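## Task

Carry out these bay-to-bay moves, numbered by the DECK TABLE layout: 41 to 22, 23 to 21, 42 to 11, 13 to 34. At the end, bays 11, 12, 21 and 32 must each contain a 384-well plate and bays 22, 31, 33 and 34 must each contain a 96-well plate (which individual plate does not matter). Every plate or block has to rest flat within its bay's corner pieces with the cut corner at back left. The deck was set up by hand and never checked against the DECK TABLE, so the real contents may differ.

## Robot and tools

Robot: two arms, left_arm and right_arm, each ending in a parallel two-finger gripper. Everything uses one scene frame: origin on the table top midway between the arms, +x out over the table, +z up, and left_arm sits on the +y side. The arm names do not indicate sides of any image. Reported hand positions can be slightly off, worse when reaching far.

Deck: bays carry two-digit names, row then column. Row 1 is nearest the arms, row 4 farthest; column 1 is at the left (as the arms see it), column 4 at the right, and column 4 sits on a raised floor. All ware starts with its cut corner toward the back left. Scene 1's layout sheet lists 384-well plates at 12, 23, 32, 42, 96-well plates at 13, 31, 33, 41, other bays empty; plates are open (96-well is 8 x 12 wells, 384-well is 16 x 24). Trust only the cameras for where ware really is. Nothing may leave the table, and placed items must stay put without the robot holding them: release and back away at the end. Brief tugs on held parts or pushes on loose ones may occur.

Gripper geometry: fingers extend along the gripper's +z axis and close along its y axis. end_effector_position is the point between the pads when shut; fingertips reach about 33 mm past it when closed and 9 mm when fully open. Closing pushes the tips roughly 24 mm farther from the arm, so keep clearance above surfaces.

A row is 20 numbers: for left_arm x, y, z (metres), qw, qx, qy, qz (w first), gripper position, force_limit, speed; then the same ten for right_arm. Pose values are absolute targets in the scene frame, not offsets. The three gripper numbers each lie in [-1, 1]. position: +1 fully open (140 mm), pads touch near -0.8, -1 closes until blocked. force_limit: roughly 14 N at -1, 60 N at 0, 107 N at +1. speed: pad gap rate about 30 mm/s at -1, 140 at 0, 250 at +1. Repeating an arm's last three gripper numbers leaves it unchanged; a 0 is itself a command. To hold an arm still, resend its last reported pose and quaternion exactly; to keep orientation, resend the same quaternion every row.

execute_actions(actions): a list of actions, each a table of up to 15 rows; each row lasts one 1/30 s step, and a short table repeats its last row to fill 15 steps. An empty list just returns state and images. Any target more than 0.6 m from the gripper's current position along any of its own axes makes the action refused for both arms; a malformed action, or a first action failing that check, rejects the entire call. Each step the command is clipped to within 70 mm and 16 degrees of the measured pose, so far targets take several actions.

move(target, speed, stop_force, blocking): target is one 20-number row; each gripper follows a straight line to its absolute pose, all finishing together, lasting 0.5 to 10 s (cut off at 10 s). speed is top path speed in m/s, 0.002 to 0.5, default 0.25; turning is capped at twice that in rad/s. Motion does not avoid obstacles or the other arm. stop_force (N, 20 to 80, shared) ends an arm's path when pushback against its motion rises that much; use it only with slow moves, not while the gripper rotates, and omit it when lifting away from something being pressed. Arms are stiff: overshooting a firm contact without stop_force can trigger a fault. blocking=false returns after 0.5 s while motion continues (not allowed with stop_force); poll with wait(0) and do not send new motion until it ends. The result adds a 'move:' line with the ending (done, off_target, moving, held, contact, fault) and any limits (paced = pose clipped; held = steps blocked), plus each gripper's distance to its pose.

wait(seconds): 0 to 10, lets the scene run with current commands. stop(): brakes a running move; fingers continue. zoom_image(camera, region): closer look at cam_high, cam_low, cam_left_wrist or cam_right_wrist, region [x0, y0, x1, y1] in pixels, at most 504 x 504. Images are cam_high and cam_low 896x504, wrist cameras 504x504 fisheye. finished_scene(scene): ends the given scene number, irreversibly, and reports success.

Results: a state line per arm with position, quaternion and velocities; 'Hand target' lines show where each arm is being driven; 'pose unreachable' means the clearance check altered that arm's command. object_status: 0 moving, 1 blocked while opening, 2 blocked while closing (a real grip), 3 reached target or pads met. Confirm 2 after closing with -1. To squeeze harder, raise force_limit and switch position between -1 and -0.98. position_measured is in counts, 3 open to 230 shut. Flange force estimates outside force (including held weight), with some error, or 'no reading' near singular poses.

Avoid: collisions or pressing between arms; torque over joint limits (waist and shoulder 299, elbow 140, wrist joints 39.6 N m) or external force of 144 N, either of which halts the arm for 10 s; long heavy holds that raise MOTOR HOT warnings and brake the arm; drops, slips, slams and hard shoves.

Each tool is called after ">>>" as name(argument=value, ...) on one line, values as JSON.

## Session

>>> execute_actions(actions=[])

Scene clock: 0.00 s.
left_arm: end_effector_position=(+0.7126, +0.6740, +0.3218) position_measured=3 object_status=3 end_effector_quat_wxyz=(-0.001, +0.997, +0.072, +0.000) end_effector_velocity=(+0.000, -0.001, -0.000) end_effector_angular_velocity=(+0.000, +0.000, -0.001) | right_arm: end_effector_position=(+0.6959, -0.4337, +0.3228) position_measured=3 object_status=3 end_effector_quat_wxyz=(-0.000, +0.999, +0.045, +0.002) end_effector_velocity=(-0.000, +0.000, -0.000) end_effector_angular_velocity=(+0.000, +0.000, +0.000)
Joint positions: left_arm=[-0.053  0.164  1.605  0.001  1.372  1.518] | right_arm=[-0.051  0.162  1.605  0.     1.372  1.519]
Joint velocities: left_arm=[-0.001  0.     0.     0.     0.    -0.001] | right_arm=[ 0.    -0.     0.001  0.     0.    -0.   ]
Flange force (N, the push that the arm receives, along the gripper's own x y z axes): no reading
Hand target (left_arm): +0.713, +0.674, +0.322; -0.001, +0.997, +0.072, +0.000
Hand target (right_arm): +0.696, -0.434, +0.323; -0.000, +0.999, +0.045, +0.002

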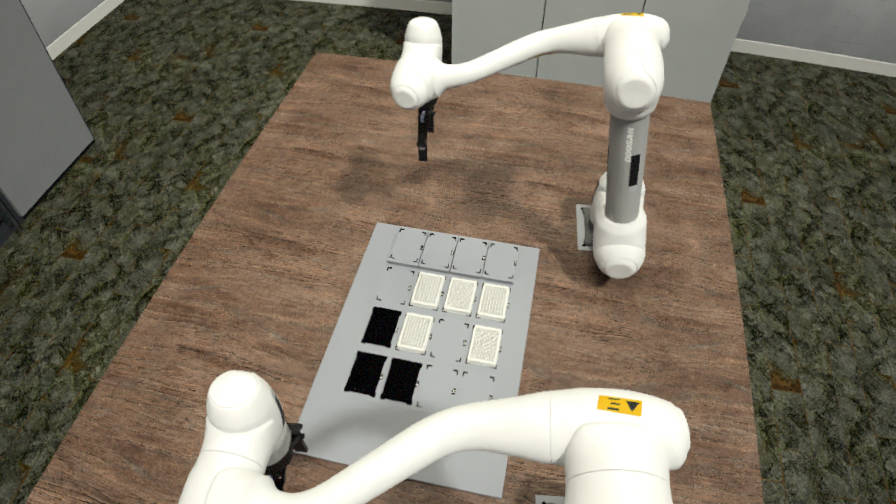

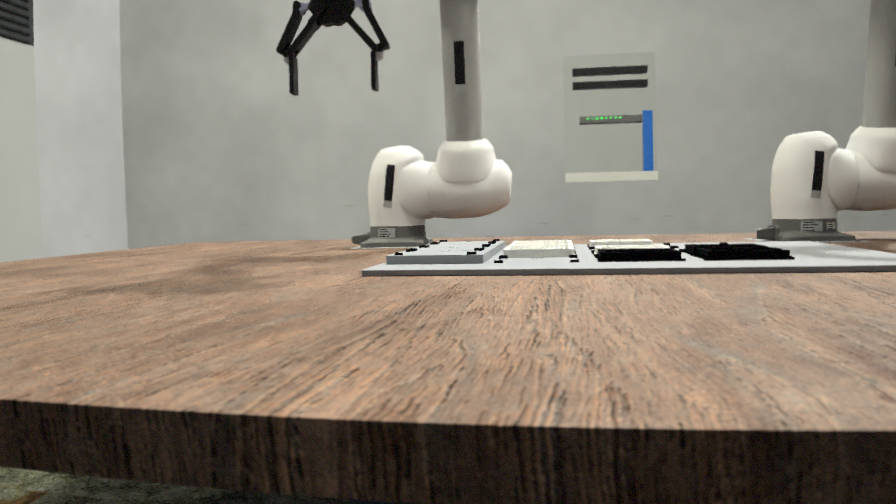

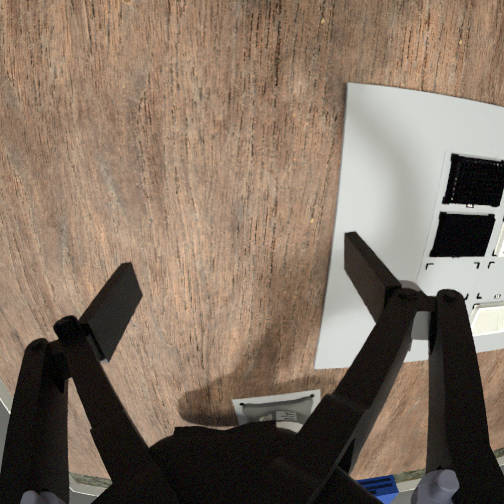

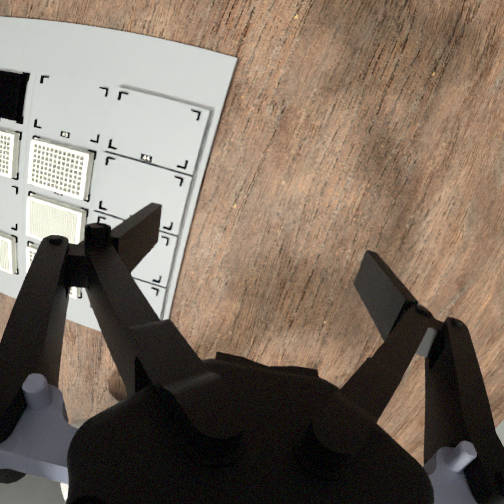

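>>> zoom_image(camera="cam_high", region=[300, 210, 560, 420])

>>> move(target=[0.6,0.3,0.35,0,1,0,0,1,0,0,0.6959,-0.4337,0.3228,0,0.999,0.045,0.002,1,0,0], speed=0.4)

Region (300, 210, 560, 420) of cam_high's 896x504 image, scaled by 1.938, with more detail than that image has; it fills the top 407 rows of this view, and the rest is white.

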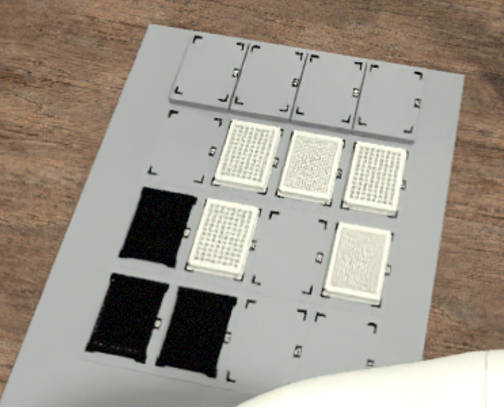

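Scene clock: 1.77 s.
left_arm: end_effector_position=(+0.6002, +0.2998, +0.3500) position_measured=3 object_status=3 end_effector_quat_wxyz=(+0.000, +1.000, +0.000, +0.000) end_effector_velocity=(+0.000, +0.000, -0.000) end_effector_angular_velocity=(+0.000, +0.000, +0.001) | right_arm: end_effector_position=(+0.6959, -0.4337, +0.3228) position_measured=3 object_status=3 end_effector_quat_wxyz=(-0.000, +0.999, +0.045, +0.002) end_effector_velocity=(+0.000, -0.000, -0.001) end_effector_angular_velocity=(+0.000, +0.001, -0.000)
Joint positions: left_arm=[-0.687  0.076  1.653 -0.     1.412  1.027] | right_arm=[-0.051  0.162  1.605  0.     1.37   1.52 ]
Joint velocities: left_arm=[ 0.001  0.001 -0.     0.    -0.    -0.   ] | right_arm=[-0.001  0.001  0.001  0.    -0.    -0.001]
Flange force (N, the push that the arm receives, along the gripper's own x y z axes): left_arm=[7.9 -3.6 -2.4] | right_arm=[-9.0 6.5 0.5]
Hand target (left_arm): +0.600, +0.300, +0.350; +0.000, +1.000, +0.000, +0.000
Hand target (right_arm): +0.696, -0.434, +0.323; -0.000, +0.999, +0.045, +0.002
Off the commanded pose (left_arm): 0.000 m, 0 deg.
Off the commanded pose (right_arm): 0.000 m, 0 deg.
move: done

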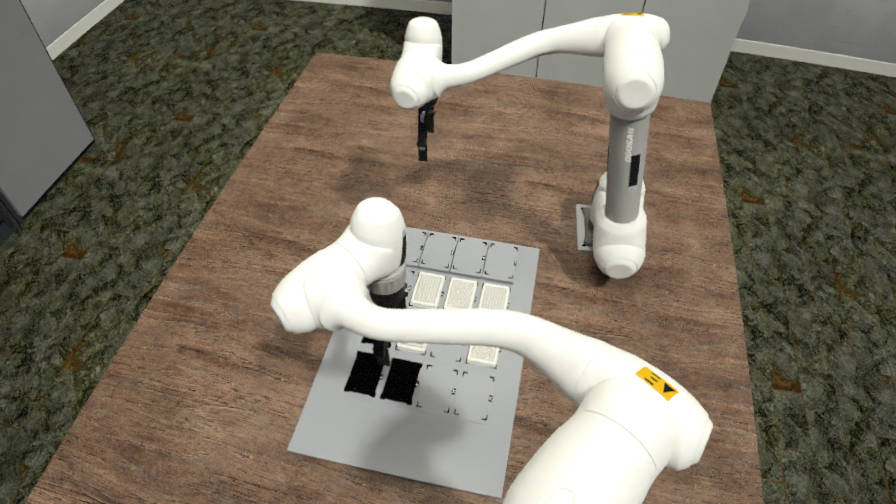

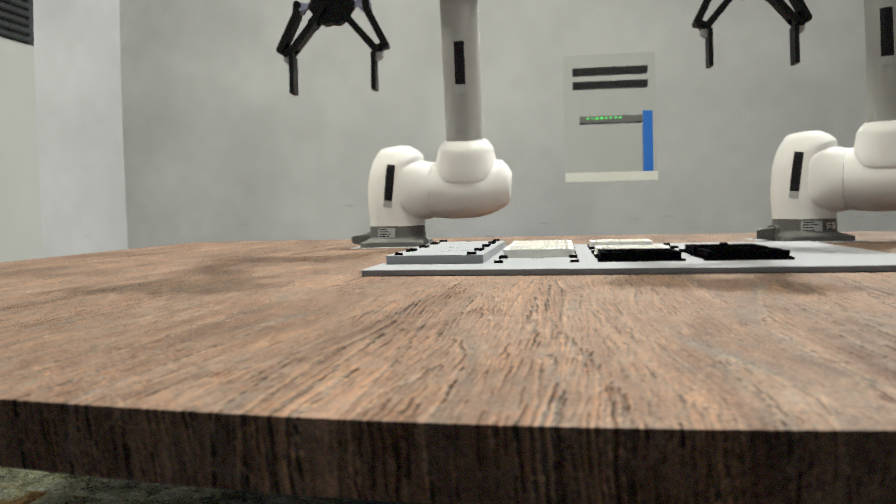

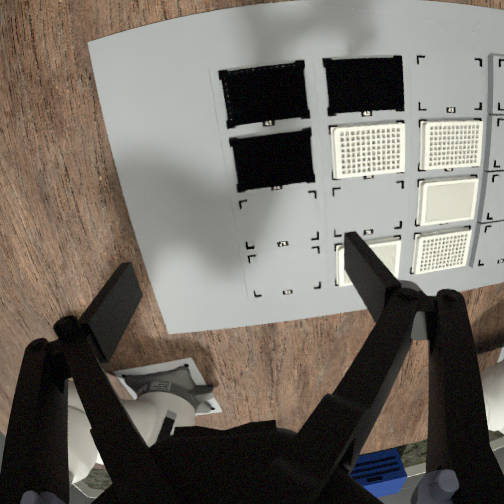

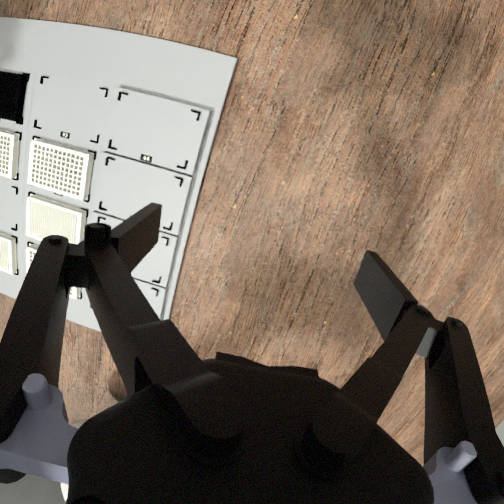

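>>> zoom_image(camera="cam_left_wrist", region=[200, 40, 420, 210])

Region (200, 40, 420, 210) of cam_left_wrist's 504x504 image, scaled by 2.291, with more detail than that image has; it fills the top 389 rows of this view, and the rest is white.

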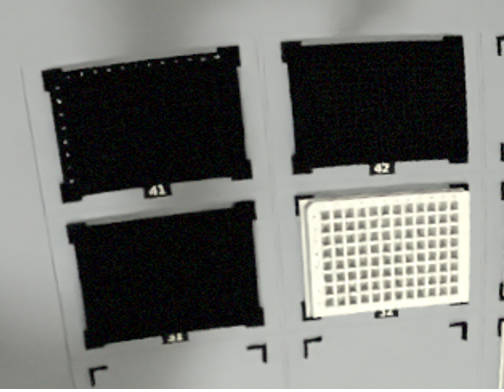

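>>> move(target=[0.58,0.27,0.12,0,1,0,0,1,0,0,0.6959,-0.4337,0.3228,0,0.999,0.045,0.002,1,0,0], speed=0.4)

Scene clock: 3.90 s.
left_arm: end_effector_position=(+0.5799, +0.2699, +0.1201) position_measured=3 object_status=3 end_effector_quat_wxyz=(+0.000, +1.000, -0.000, +0.000) end_effector_velocity=(-0.001, +0.001, -0.000) end_effector_angular_velocity=(+0.002, +0.002, -0.000) | right_arm: end_effector_position=(+0.6959, -0.4337, +0.3228) position_measured=3 object_status=3 end_effector_quat_wxyz=(+0.000, +0.999, +0.045, +0.002) end_effector_velocity=(+0.000, -0.000, -0.001) end_effector_angular_velocity=(-0.001, +0.001, -0.000)
Joint positions: left_arm=[-0.748  0.21   1.941 -0.     0.991  0.968] | right_arm=[-0.051  0.162  1.605  0.     1.37   1.52 ]
Joint velocities: left_arm=[ 0.     0.001  0.     0.001  0.002 -0.   ] | right_arm=[-0.     0.001  0.    -0.001 -0.     0.   ]
Flange force (N, the push that the arm receives, along the gripper's own x y z axes): left_arm=[1.9 -1.1 -1.3] | right_arm=[-10.5 5.7 1.2]
Hand target (left_arm): +0.580, +0.270, +0.120; +0.000, +1.000, -0.000, -0.000
Hand target (right_arm): +0.696, -0.434, +0.323; -0.000, +0.999, +0.045, +0.002
Off the commanded pose (left_arm): 0.000 m, 0 deg.
Off the commanded pose (right_arm): 0.000 m, 0 deg.
move: done

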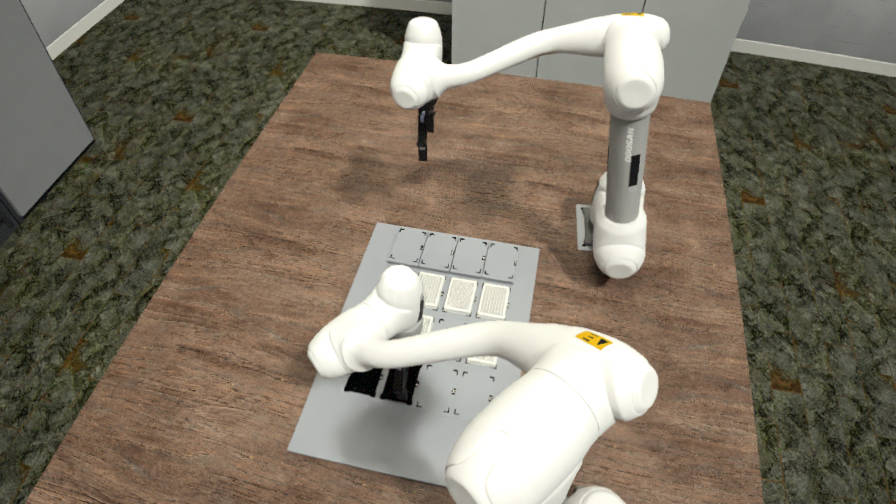

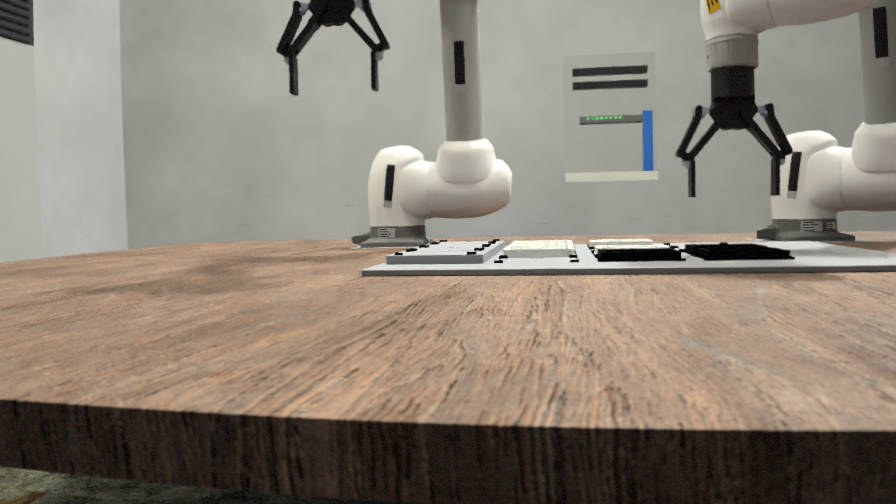

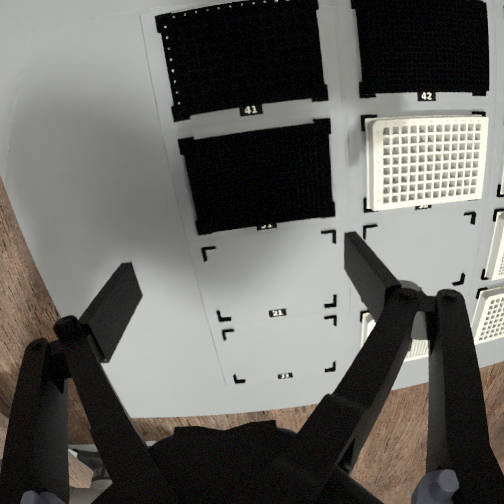

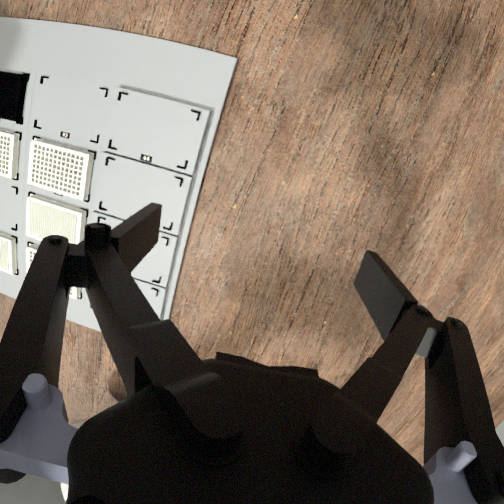

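>>> move(target=[0.58,0.247,0.05,0,1,0,0,1,0,0,0.6959,-0.4337,0.3228,0,0.999,0.045,0.002,1,0,0], speed=0.2)

Scene clock: 5.27 s.
left_arm: end_effector_position=(+0.5799, +0.2470, +0.0500) position_measured=3 object_status=3 end_effector_quat_wxyz=(+0.000, +1.000, -0.000, -0.000) end_effector_velocity=(+0.000, +0.000, +0.001) end_effector_angular_velocity=(-0.000, -0.000, +0.002) | right_arm: end_effector_position=(+0.6959, -0.4337, +0.3228) position_measured=3 object_status=3 end_effector_quat_wxyz=(+0.000, +0.999, +0.045, +0.002) end_effector_velocity=(-0.000, -0.000, +0.002) end_effector_angular_velocity=(-0.001, -0.003, -0.000)
Joint positions: left_arm=[-0.779  0.3    1.976 -0.     0.866  0.936] | right_arm=[-0.051  0.162  1.605  0.     1.37   1.52 ]
Joint velocities: left_arm=[ 0.001 -0.001 -0.001 -0.     0.001 -0.001] | right_arm=[-0.    -0.002 -0.001 -0.001  0.     0.   ]
Flange force (N, the push that the arm receives, along the gripper's own x y z axes): left_arm=[2.1 -0.1 -3.0] | right_arm=[-7.2 7.6 -0.4]
Hand target (left_arm): +0.580, +0.247, +0.050; +0.000, +1.000, -0.000, -0.000
Hand target (right_arm): +0.696, -0.434, +0.323; +0.000, +0.999, +0.045, +0.002
Off the commanded pose (left_arm): 0.000 m, 0 deg.
Off the commanded pose (right_arm): 0.000 m, 0 deg.
move: done

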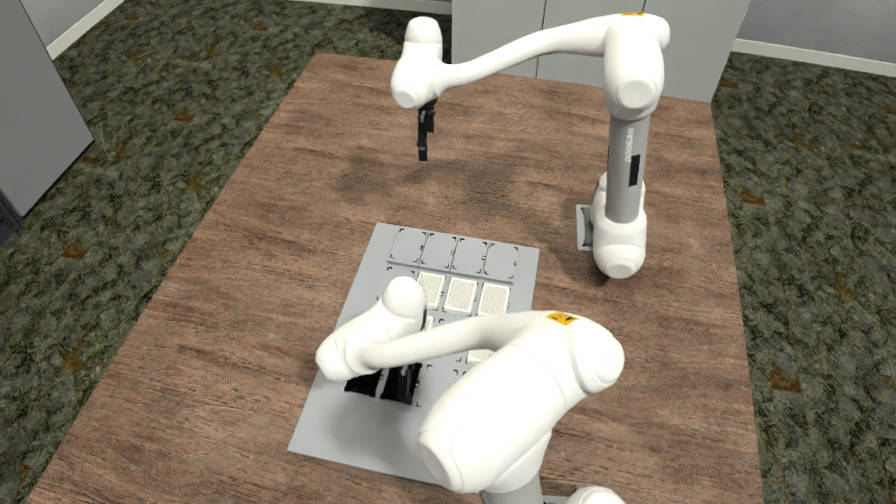

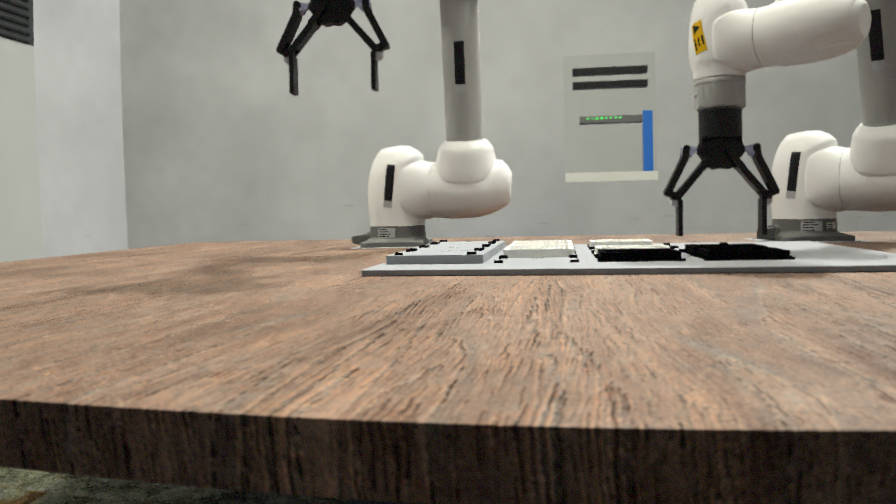

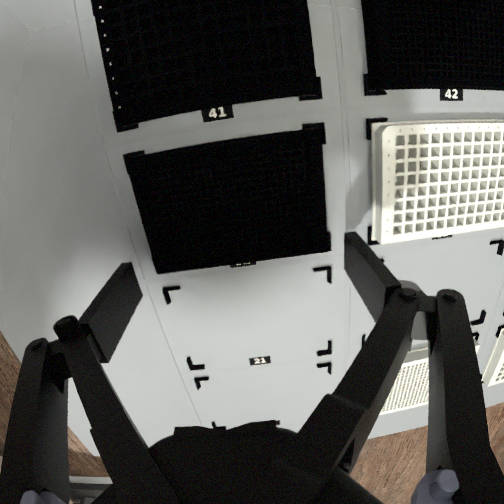

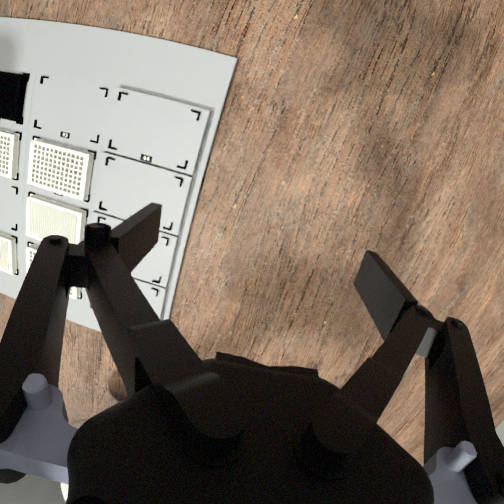

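>>> move(target=[0.60,0.247,0.036,0,1,0,0,1,0,0,0.6959,-0.4337,0.3228,0,0.999,0.045,0.002,1,0,0], speed=0.05)

>>> zoom_image(camera="cam_left_wrist", region=[90, 120, 410, 340])

>>> zoom_image(camera="cam_low", region=[640, 190, 820, 290])

Scene clock: 6.53 s.
left_arm: end_effector_position=(+0.6000, +0.2470, +0.0360) position_measured=3 object_status=3 end_effector_quat_wxyz=(-0.000, +1.000, -0.000, -0.000) end_effector_velocity=(+0.000, -0.000, -0.000) end_effector_angular_velocity=(-0.002, -0.000, +0.001) | right_arm: end_effector_position=(+0.6959, -0.4337, +0.3228) position_measured=3 object_status=3 end_effector_quat_wxyz=(+0.000, +0.999, +0.045, +0.002) end_effector_velocity=(-0.000, -0.001, -0.001) end_effector_angular_velocity=(-0.001, +0.001, -0.000)
Joint positions: left_arm=[-0.76   0.338  1.953  0.     0.85   0.955] | right_arm=[-0.051  0.162  1.605  0.     1.37   1.52 ]
Joint velocities: left_arm=[ 0.001  0.    -0.    -0.002 -0.001  0.001] | right_arm=[-0.001  0.     0.001 -0.001  0.    -0.   ]
Flange force (N, the push that the arm receives, along the gripper's own x y z axes): left_arm=[2.1 -1.3 -1.6] | right_arm=[-6.8 7.1 0.0]
Hand target (left_arm): +0.600, +0.247, +0.036; -0.000, +1.000, -0.000, -0.000
Hand target (right_arm): +0.696, -0.434, +0.323; +0.000, +0.999, +0.045, +0.002
Off the commanded pose (left_arm): 0.000 m, 0 deg.
Off the commanded pose (right_arm): 0.000 m, 0 deg.
move: done

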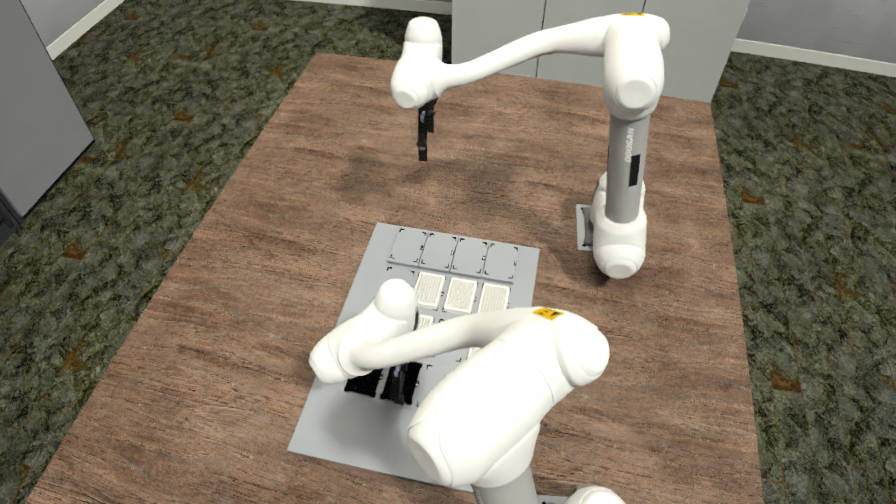

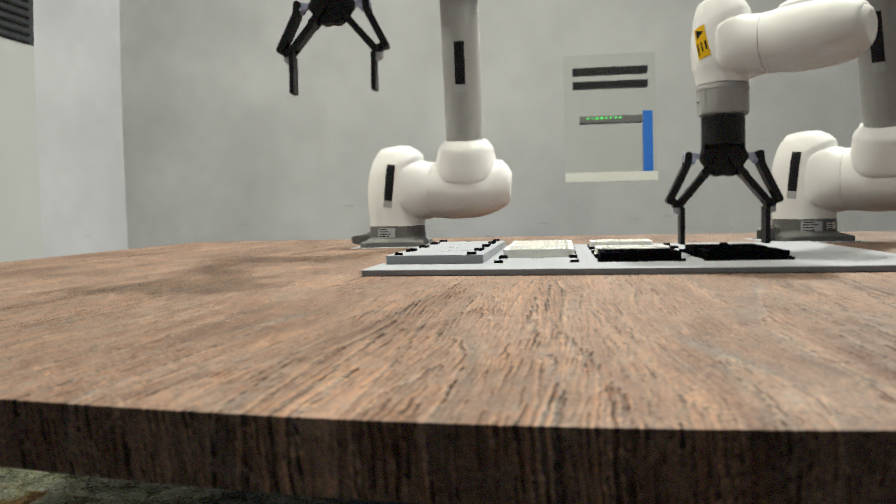

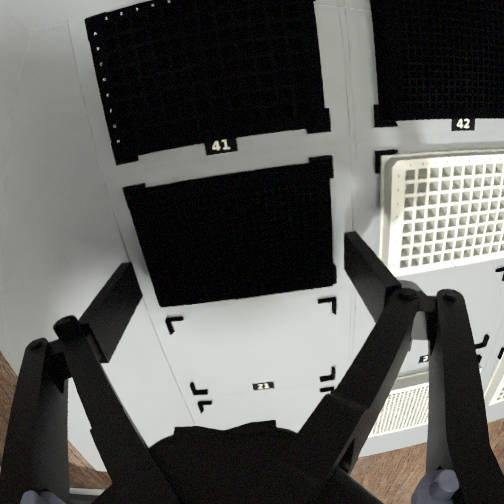

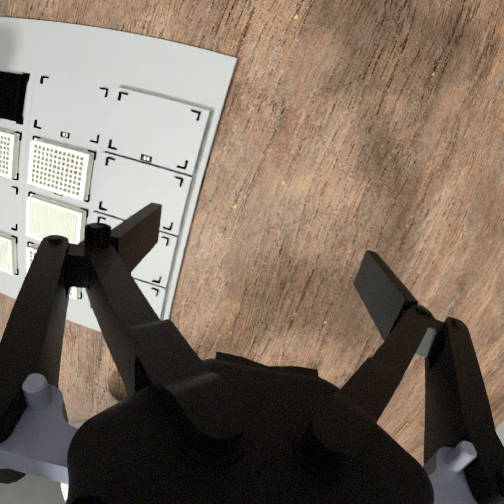

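Region (90, 120, 410, 340) of cam_left_wrist's 504x504 image, scaled by 1.575, with more detail than that image has; it fills the top 346 rows of this view, and the rest is white.

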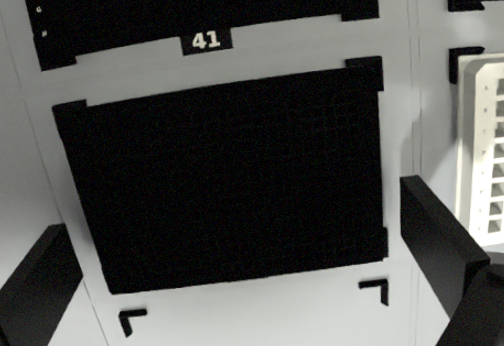

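Region (640, 190, 820, 290) of cam_low's 896x504 image, scaled by 2.800, with more detail than that image has.

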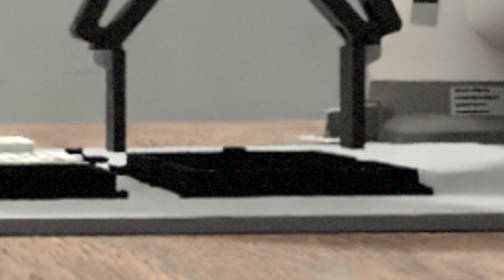

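>>> move(target=[0.615,0.247,0.032,0,1,0,0,1,0,0,0.6959,-0.4337,0.3228,0,0.999,0.045,0.002,1,0,0], speed=0.05)

>>> move(target=[0.615,0.247,0.005,0,1,0,0,1,0,0,0.6959,-0.4337,0.3228,0,0.999,0.045,0.002,1,0,0], speed=0.006, stop_force=20)

>>> zoom_image(camera="cam_left_wrist", region=[90, 120, 410, 340])

Scene clock: 7.73 s.
left_arm: end_effector_position=(+0.6150, +0.2470, +0.0320) position_measured=3 object_status=3 end_effector_quat_wxyz=(-0.000, +1.000, -0.000, -0.000) end_effector_velocity=(+0.001, +0.000, +0.000) end_effector_angular_velocity=(-0.001, -0.002, -0.000) | right_arm: end_effector_position=(+0.6959, -0.4337, +0.3228) position_measured=3 object_status=3 end_effector_quat_wxyz=(-0.000, +0.999, +0.045, +0.002) end_effector_velocity=(+0.001, -0.001, -0.001) end_effector_angular_velocity=(-0.000, +0.001, -0.001)
Joint positions: left_arm=[-0.746  0.359  1.931  0.     0.851  0.969] | right_arm=[-0.051  0.162  1.605  0.     1.37   1.52 ]
Joint velocities: left_arm=[ 0.001  0.    -0.    -0.    -0.002  0.001] | right_arm=[-0.001  0.002 -0.001 -0.    -0.     0.   ]
Flange force (N, the push that the arm receives, along the gripper's own x y z axes): left_arm=[1.1 3.8 2.2] | right_arm=[-9.6 6.6 -1.4]
Hand target (left_arm): +0.615, +0.247, +0.032; -0.000, +1.000, +0.000, -0.000
Hand target (right_arm): +0.696, -0.434, +0.323; +0.000, +0.999, +0.045, +0.002
Off the commanded pose (left_arm): 0.000 m, 0 deg.
Off the commanded pose (right_arm): 0.000 m, 0 deg.
move: done

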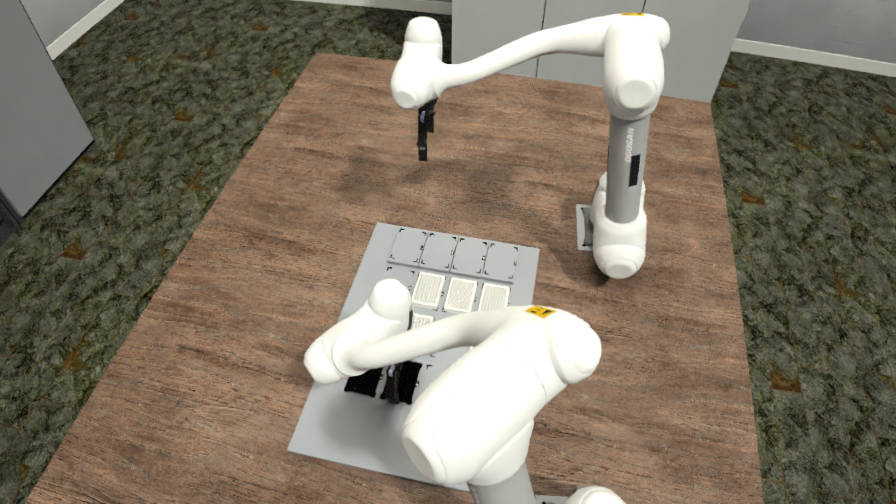

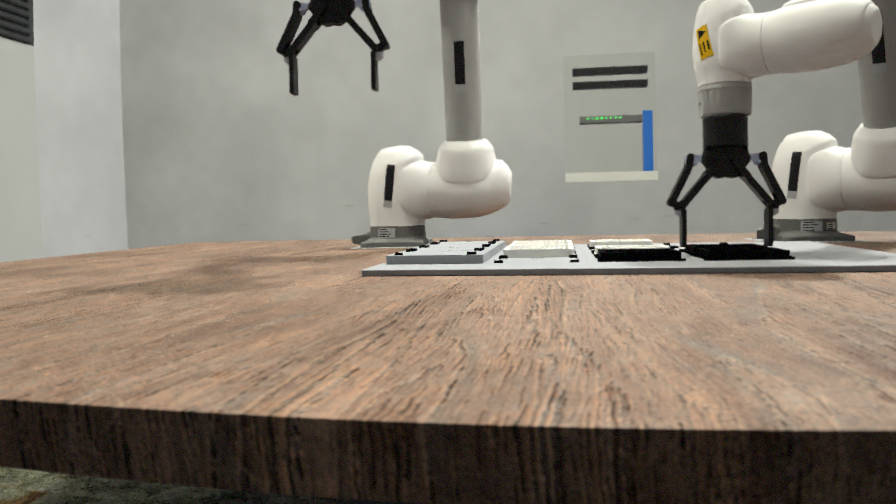

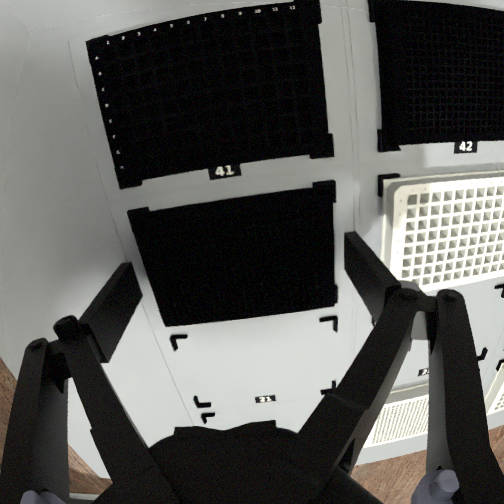

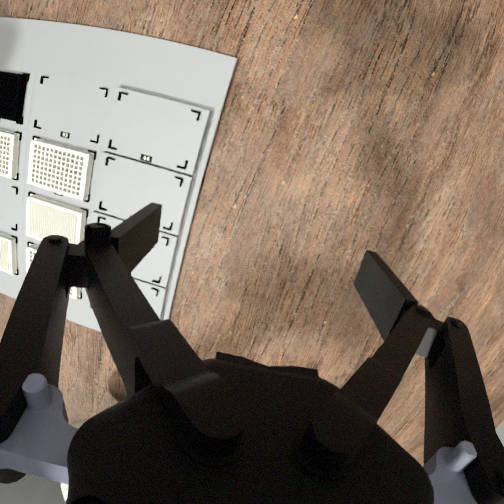

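Scene clock: 10.13 s.
left_arm: end_effector_position=(+0.6150, +0.2470, +0.0195) position_measured=3 object_status=3 end_effector_quat_wxyz=(-0.000, +1.000, -0.000, -0.000) end_effector_velocity=(-0.001, -0.001, -0.000) end_effector_angular_velocity=(+0.001, +0.002, -0.002) | right_arm: end_effector_position=(+0.6959, -0.4337, +0.3228) position_measured=3 object_status=3 end_effector_quat_wxyz=(+0.000, +0.999, +0.045, +0.002) end_effector_velocity=(-0.000, -0.001, +0.000) end_effector_angular_velocity=(+0.000, -0.000, -0.001)
Joint positions: left_arm=[-0.746  0.374  1.939 -0.     0.829  0.969] | right_arm=[-0.051  0.162  1.605  0.     1.37   1.52 ]
Joint velocities: left_arm=[-0.002  0.001 -0.001 -0.     0.002 -0.   ] | right_arm=[-0.001 -0.     0.     0.     0.     0.   ]
Flange force (N, the push that the arm receives, along the gripper's own x y z axes): left_arm=[-2.8 -1.5 -28.7] | right_arm=[-9.7 2.3 -1.0]
Hand target (left_arm): +0.615, +0.247, +0.020; +0.000, +1.000, -0.000, +0.000
Hand target (right_arm): +0.696, -0.434, +0.323; +0.000, +0.999, +0.045, +0.002
Off the commanded pose (left_arm): 0.015 m, 0 deg.
Off the commanded pose (right_arm): 0.000 m, 0 deg.
move: contact (left_arm)

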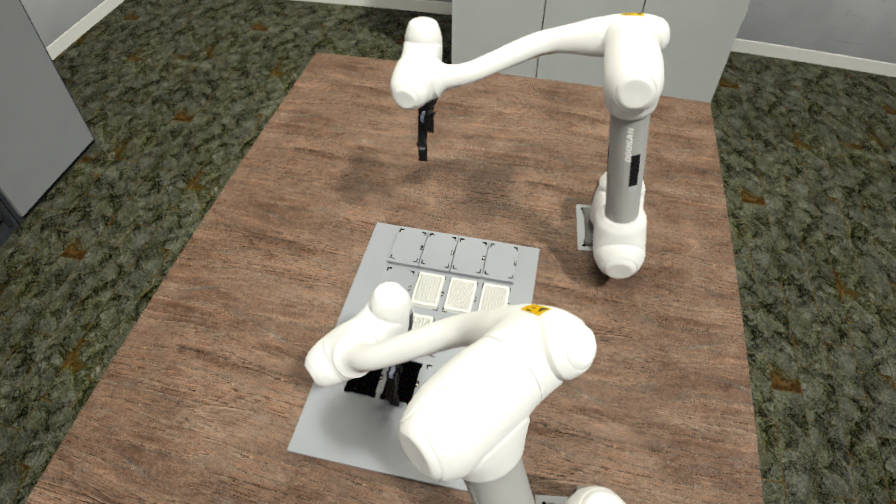

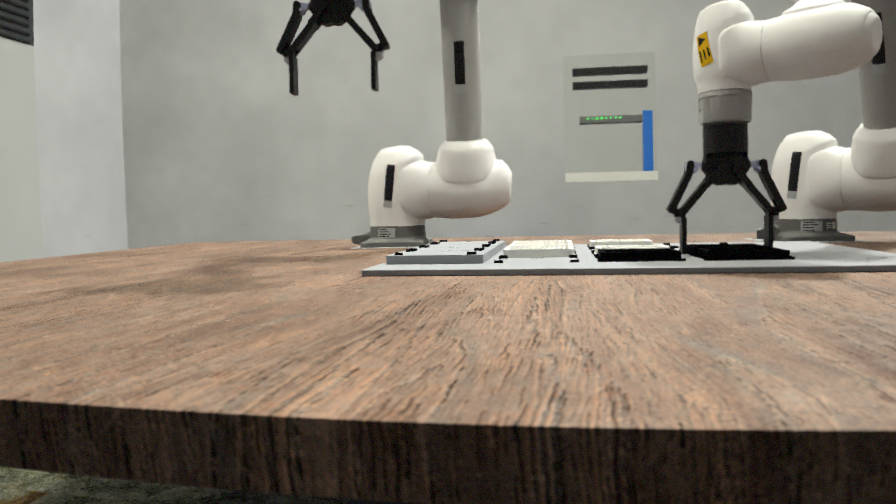

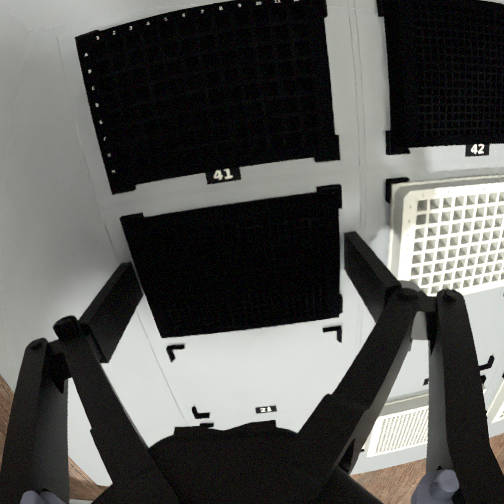

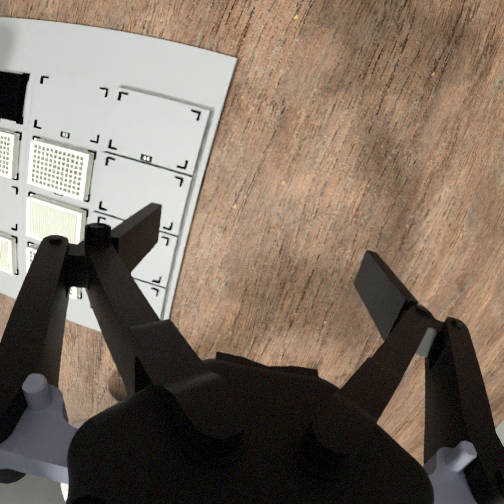

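Region (90, 120, 410, 340) of cam_left_wrist's 504x504 image, scaled by 1.575, with more detail than that image has; it fills the top 346 rows of this view, and the rest is white.

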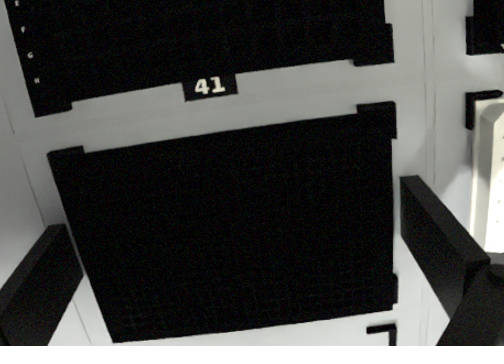

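>>> move(target=[0.615,0.2485,0.029,0,1,0,0,1,0,0,0.6959,-0.4337,0.3228,0,0.999,0.045,0.002,1,0,0], speed=0.05)

>>> move(target=[0.615,0.2485,0.029,0,1,0,0,-1,-0.3,-0.5,0.6959,-0.4337,0.3228,0,0.999,0.045,0.002,1,0,0])

>>> zoom_image(camera="cam_low", region=[640, 190, 820, 290])

Scene clock: 11.27 s.
left_arm: end_effector_position=(+0.6150, +0.2485, +0.0290) position_measured=3 object_status=3 end_effector_quat_wxyz=(+0.000, +1.000, +0.000, -0.000) end_effector_velocity=(-0.000, +0.001, -0.000) end_effector_angular_velocity=(+0.001, +0.002, -0.000) | right_arm: end_effector_position=(+0.6959, -0.4337, +0.3228) position_measured=3 object_status=3 end_effector_quat_wxyz=(+0.000, +0.999, +0.045, +0.002) end_effector_velocity=(+0.000, +0.001, -0.001) end_effector_angular_velocity=(+0.000, +0.001, +0.001)
Joint positions: left_arm=[-0.744  0.362  1.934 -0.     0.846  0.971] | right_arm=[-0.051  0.162  1.605  0.     1.37   1.52 ]
Joint velocities: left_arm=[ 0.001  0.001 -0.     0.     0.002  0.001] | right_arm=[ 0.001  0.001  0.     0.    -0.    -0.   ]
Flange force (N, the push that the arm receives, along the gripper's own x y z axes): left_arm=[5.5 1.6 1.1] | right_arm=[-9.6 1.0 -0.1]
Hand target (left_arm): +0.615, +0.249, +0.029; -0.000, +1.000, +0.000, +0.000
Hand target (right_arm): +0.696, -0.434, +0.323; +0.000, +0.999, +0.045, +0.002
Off the commanded pose (left_arm): 0.000 m, 0 deg.
Off the commanded pose (right_arm): 0.000 m, 0 deg.
move: done

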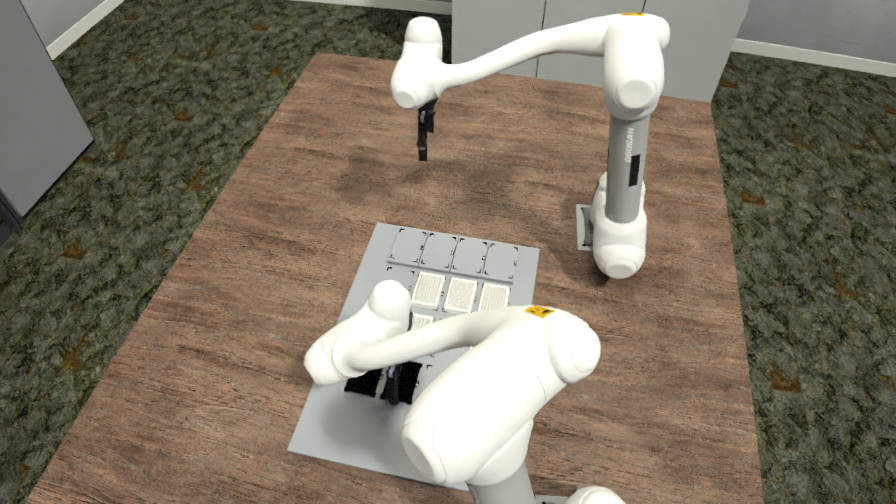

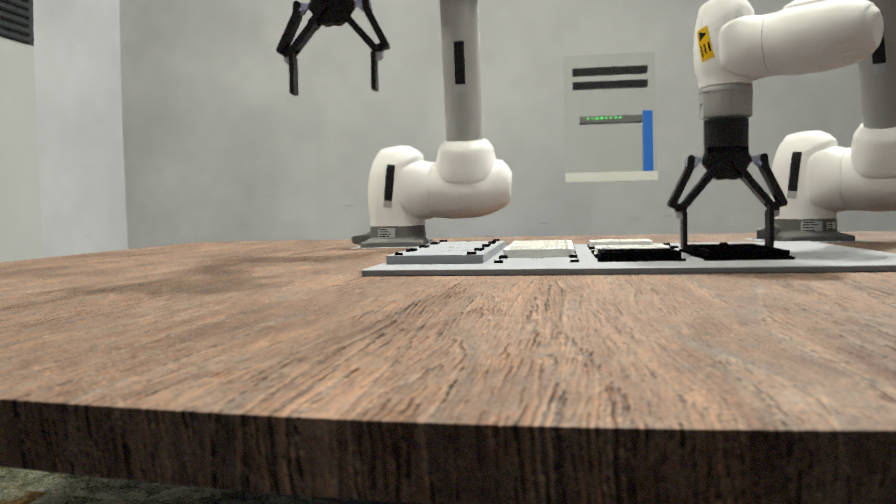

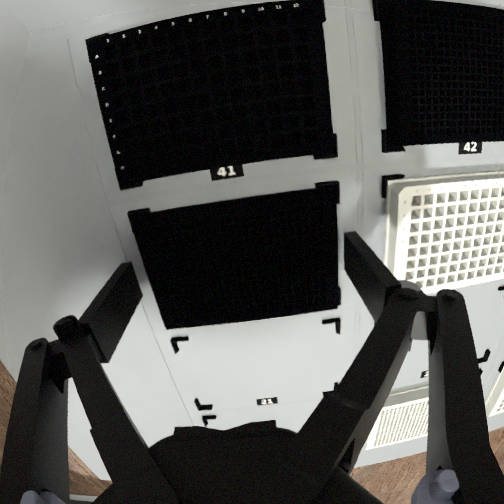

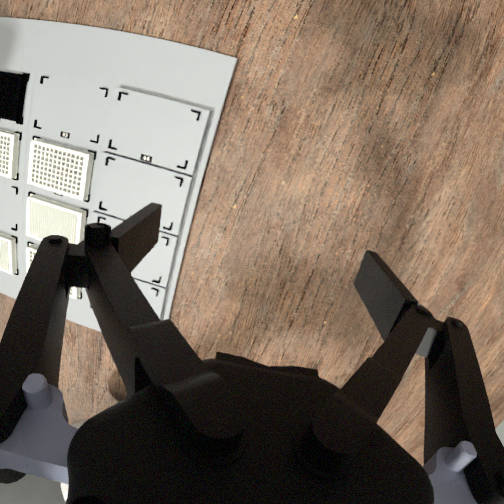

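Scene clock: 11.97 s.
left_arm: end_effector_position=(+0.6151, +0.2484, +0.0291) position_measured=37 object_status=2 end_effector_quat_wxyz=(+0.000, +1.000, -0.000, +0.000) end_effector_velocity=(-0.001, +0.000, -0.000) end_effector_angular_velocity=(+0.001, +0.001, +0.000) | right_arm: end_effector_position=(+0.6959, -0.4337, +0.3228) position_measured=3 object_status=3 end_effector_quat_wxyz=(+0.000, +0.999, +0.045, +0.002) end_effector_velocity=(+0.000, +0.001, +0.000) end_effector_angular_velocity=(-0.000, -0.001, +0.001)
Joint positions: left_arm=[-0.744  0.362  1.934 -0.     0.845  0.971] | right_arm=[-0.051  0.162  1.605  0.     1.37   1.52 ]
Joint velocities: left_arm=[-0.     0.     0.    -0.     0.001 -0.001] | right_arm=[ 0.001  0.    -0.001 -0.     0.    -0.   ]
Flange force (N, the push that the arm receives, along the gripper's own x y z axes): left_arm=[-5.0 45.8 -52.3] | right_arm=[-8.8 2.6 -0.9]
Hand target (left_arm): +0.615, +0.248, +0.029; +0.000, +1.000, -0.000, -0.000
Hand target (right_arm): +0.696, -0.434, +0.323; +0.000, +0.999, +0.045, +0.002
Off the commanded pose (left_arm): 0.000 m, 0 deg.
Off the commanded pose (right_arm): 0.000 m, 0 deg.
move: done

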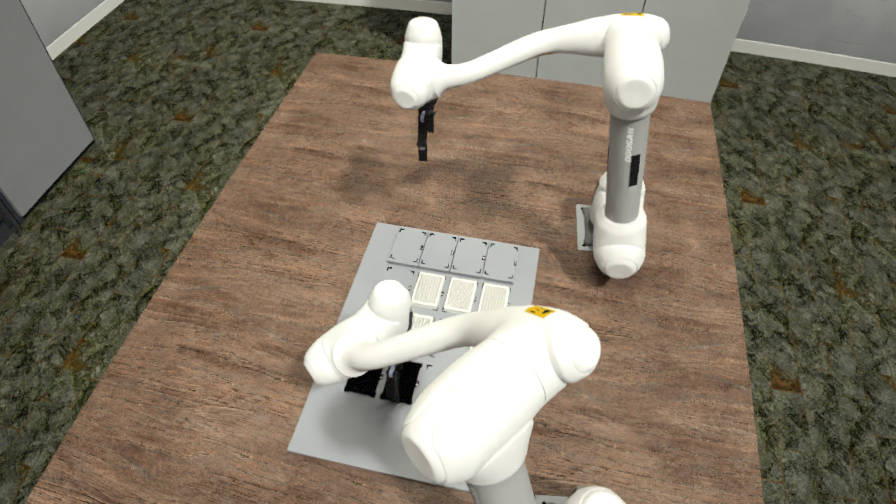

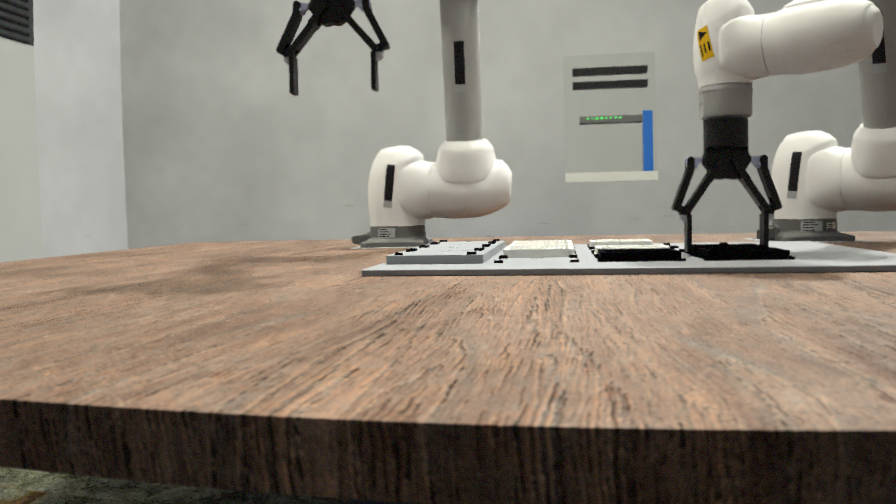

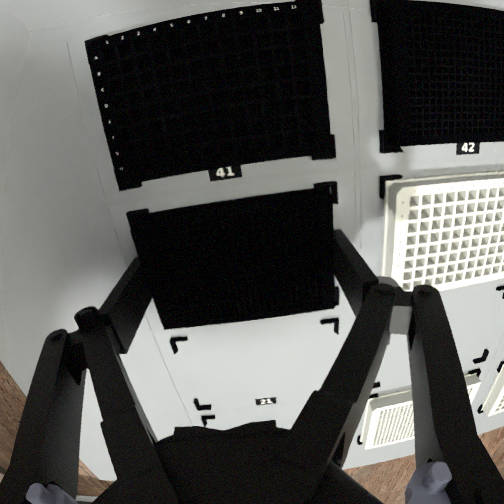

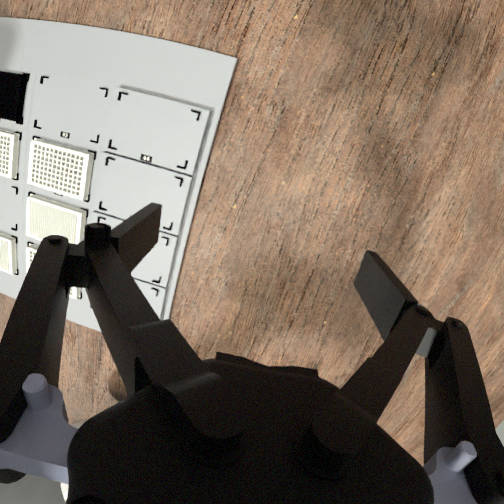

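Region (640, 190, 820, 290) of cam_low's 896x504 image, scaled by 2.800, with more detail than that image has.

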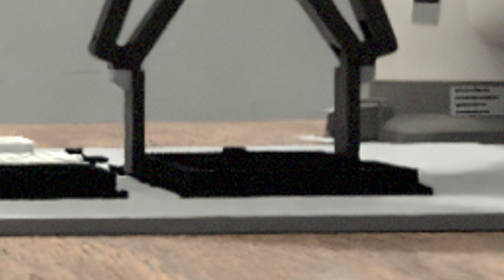

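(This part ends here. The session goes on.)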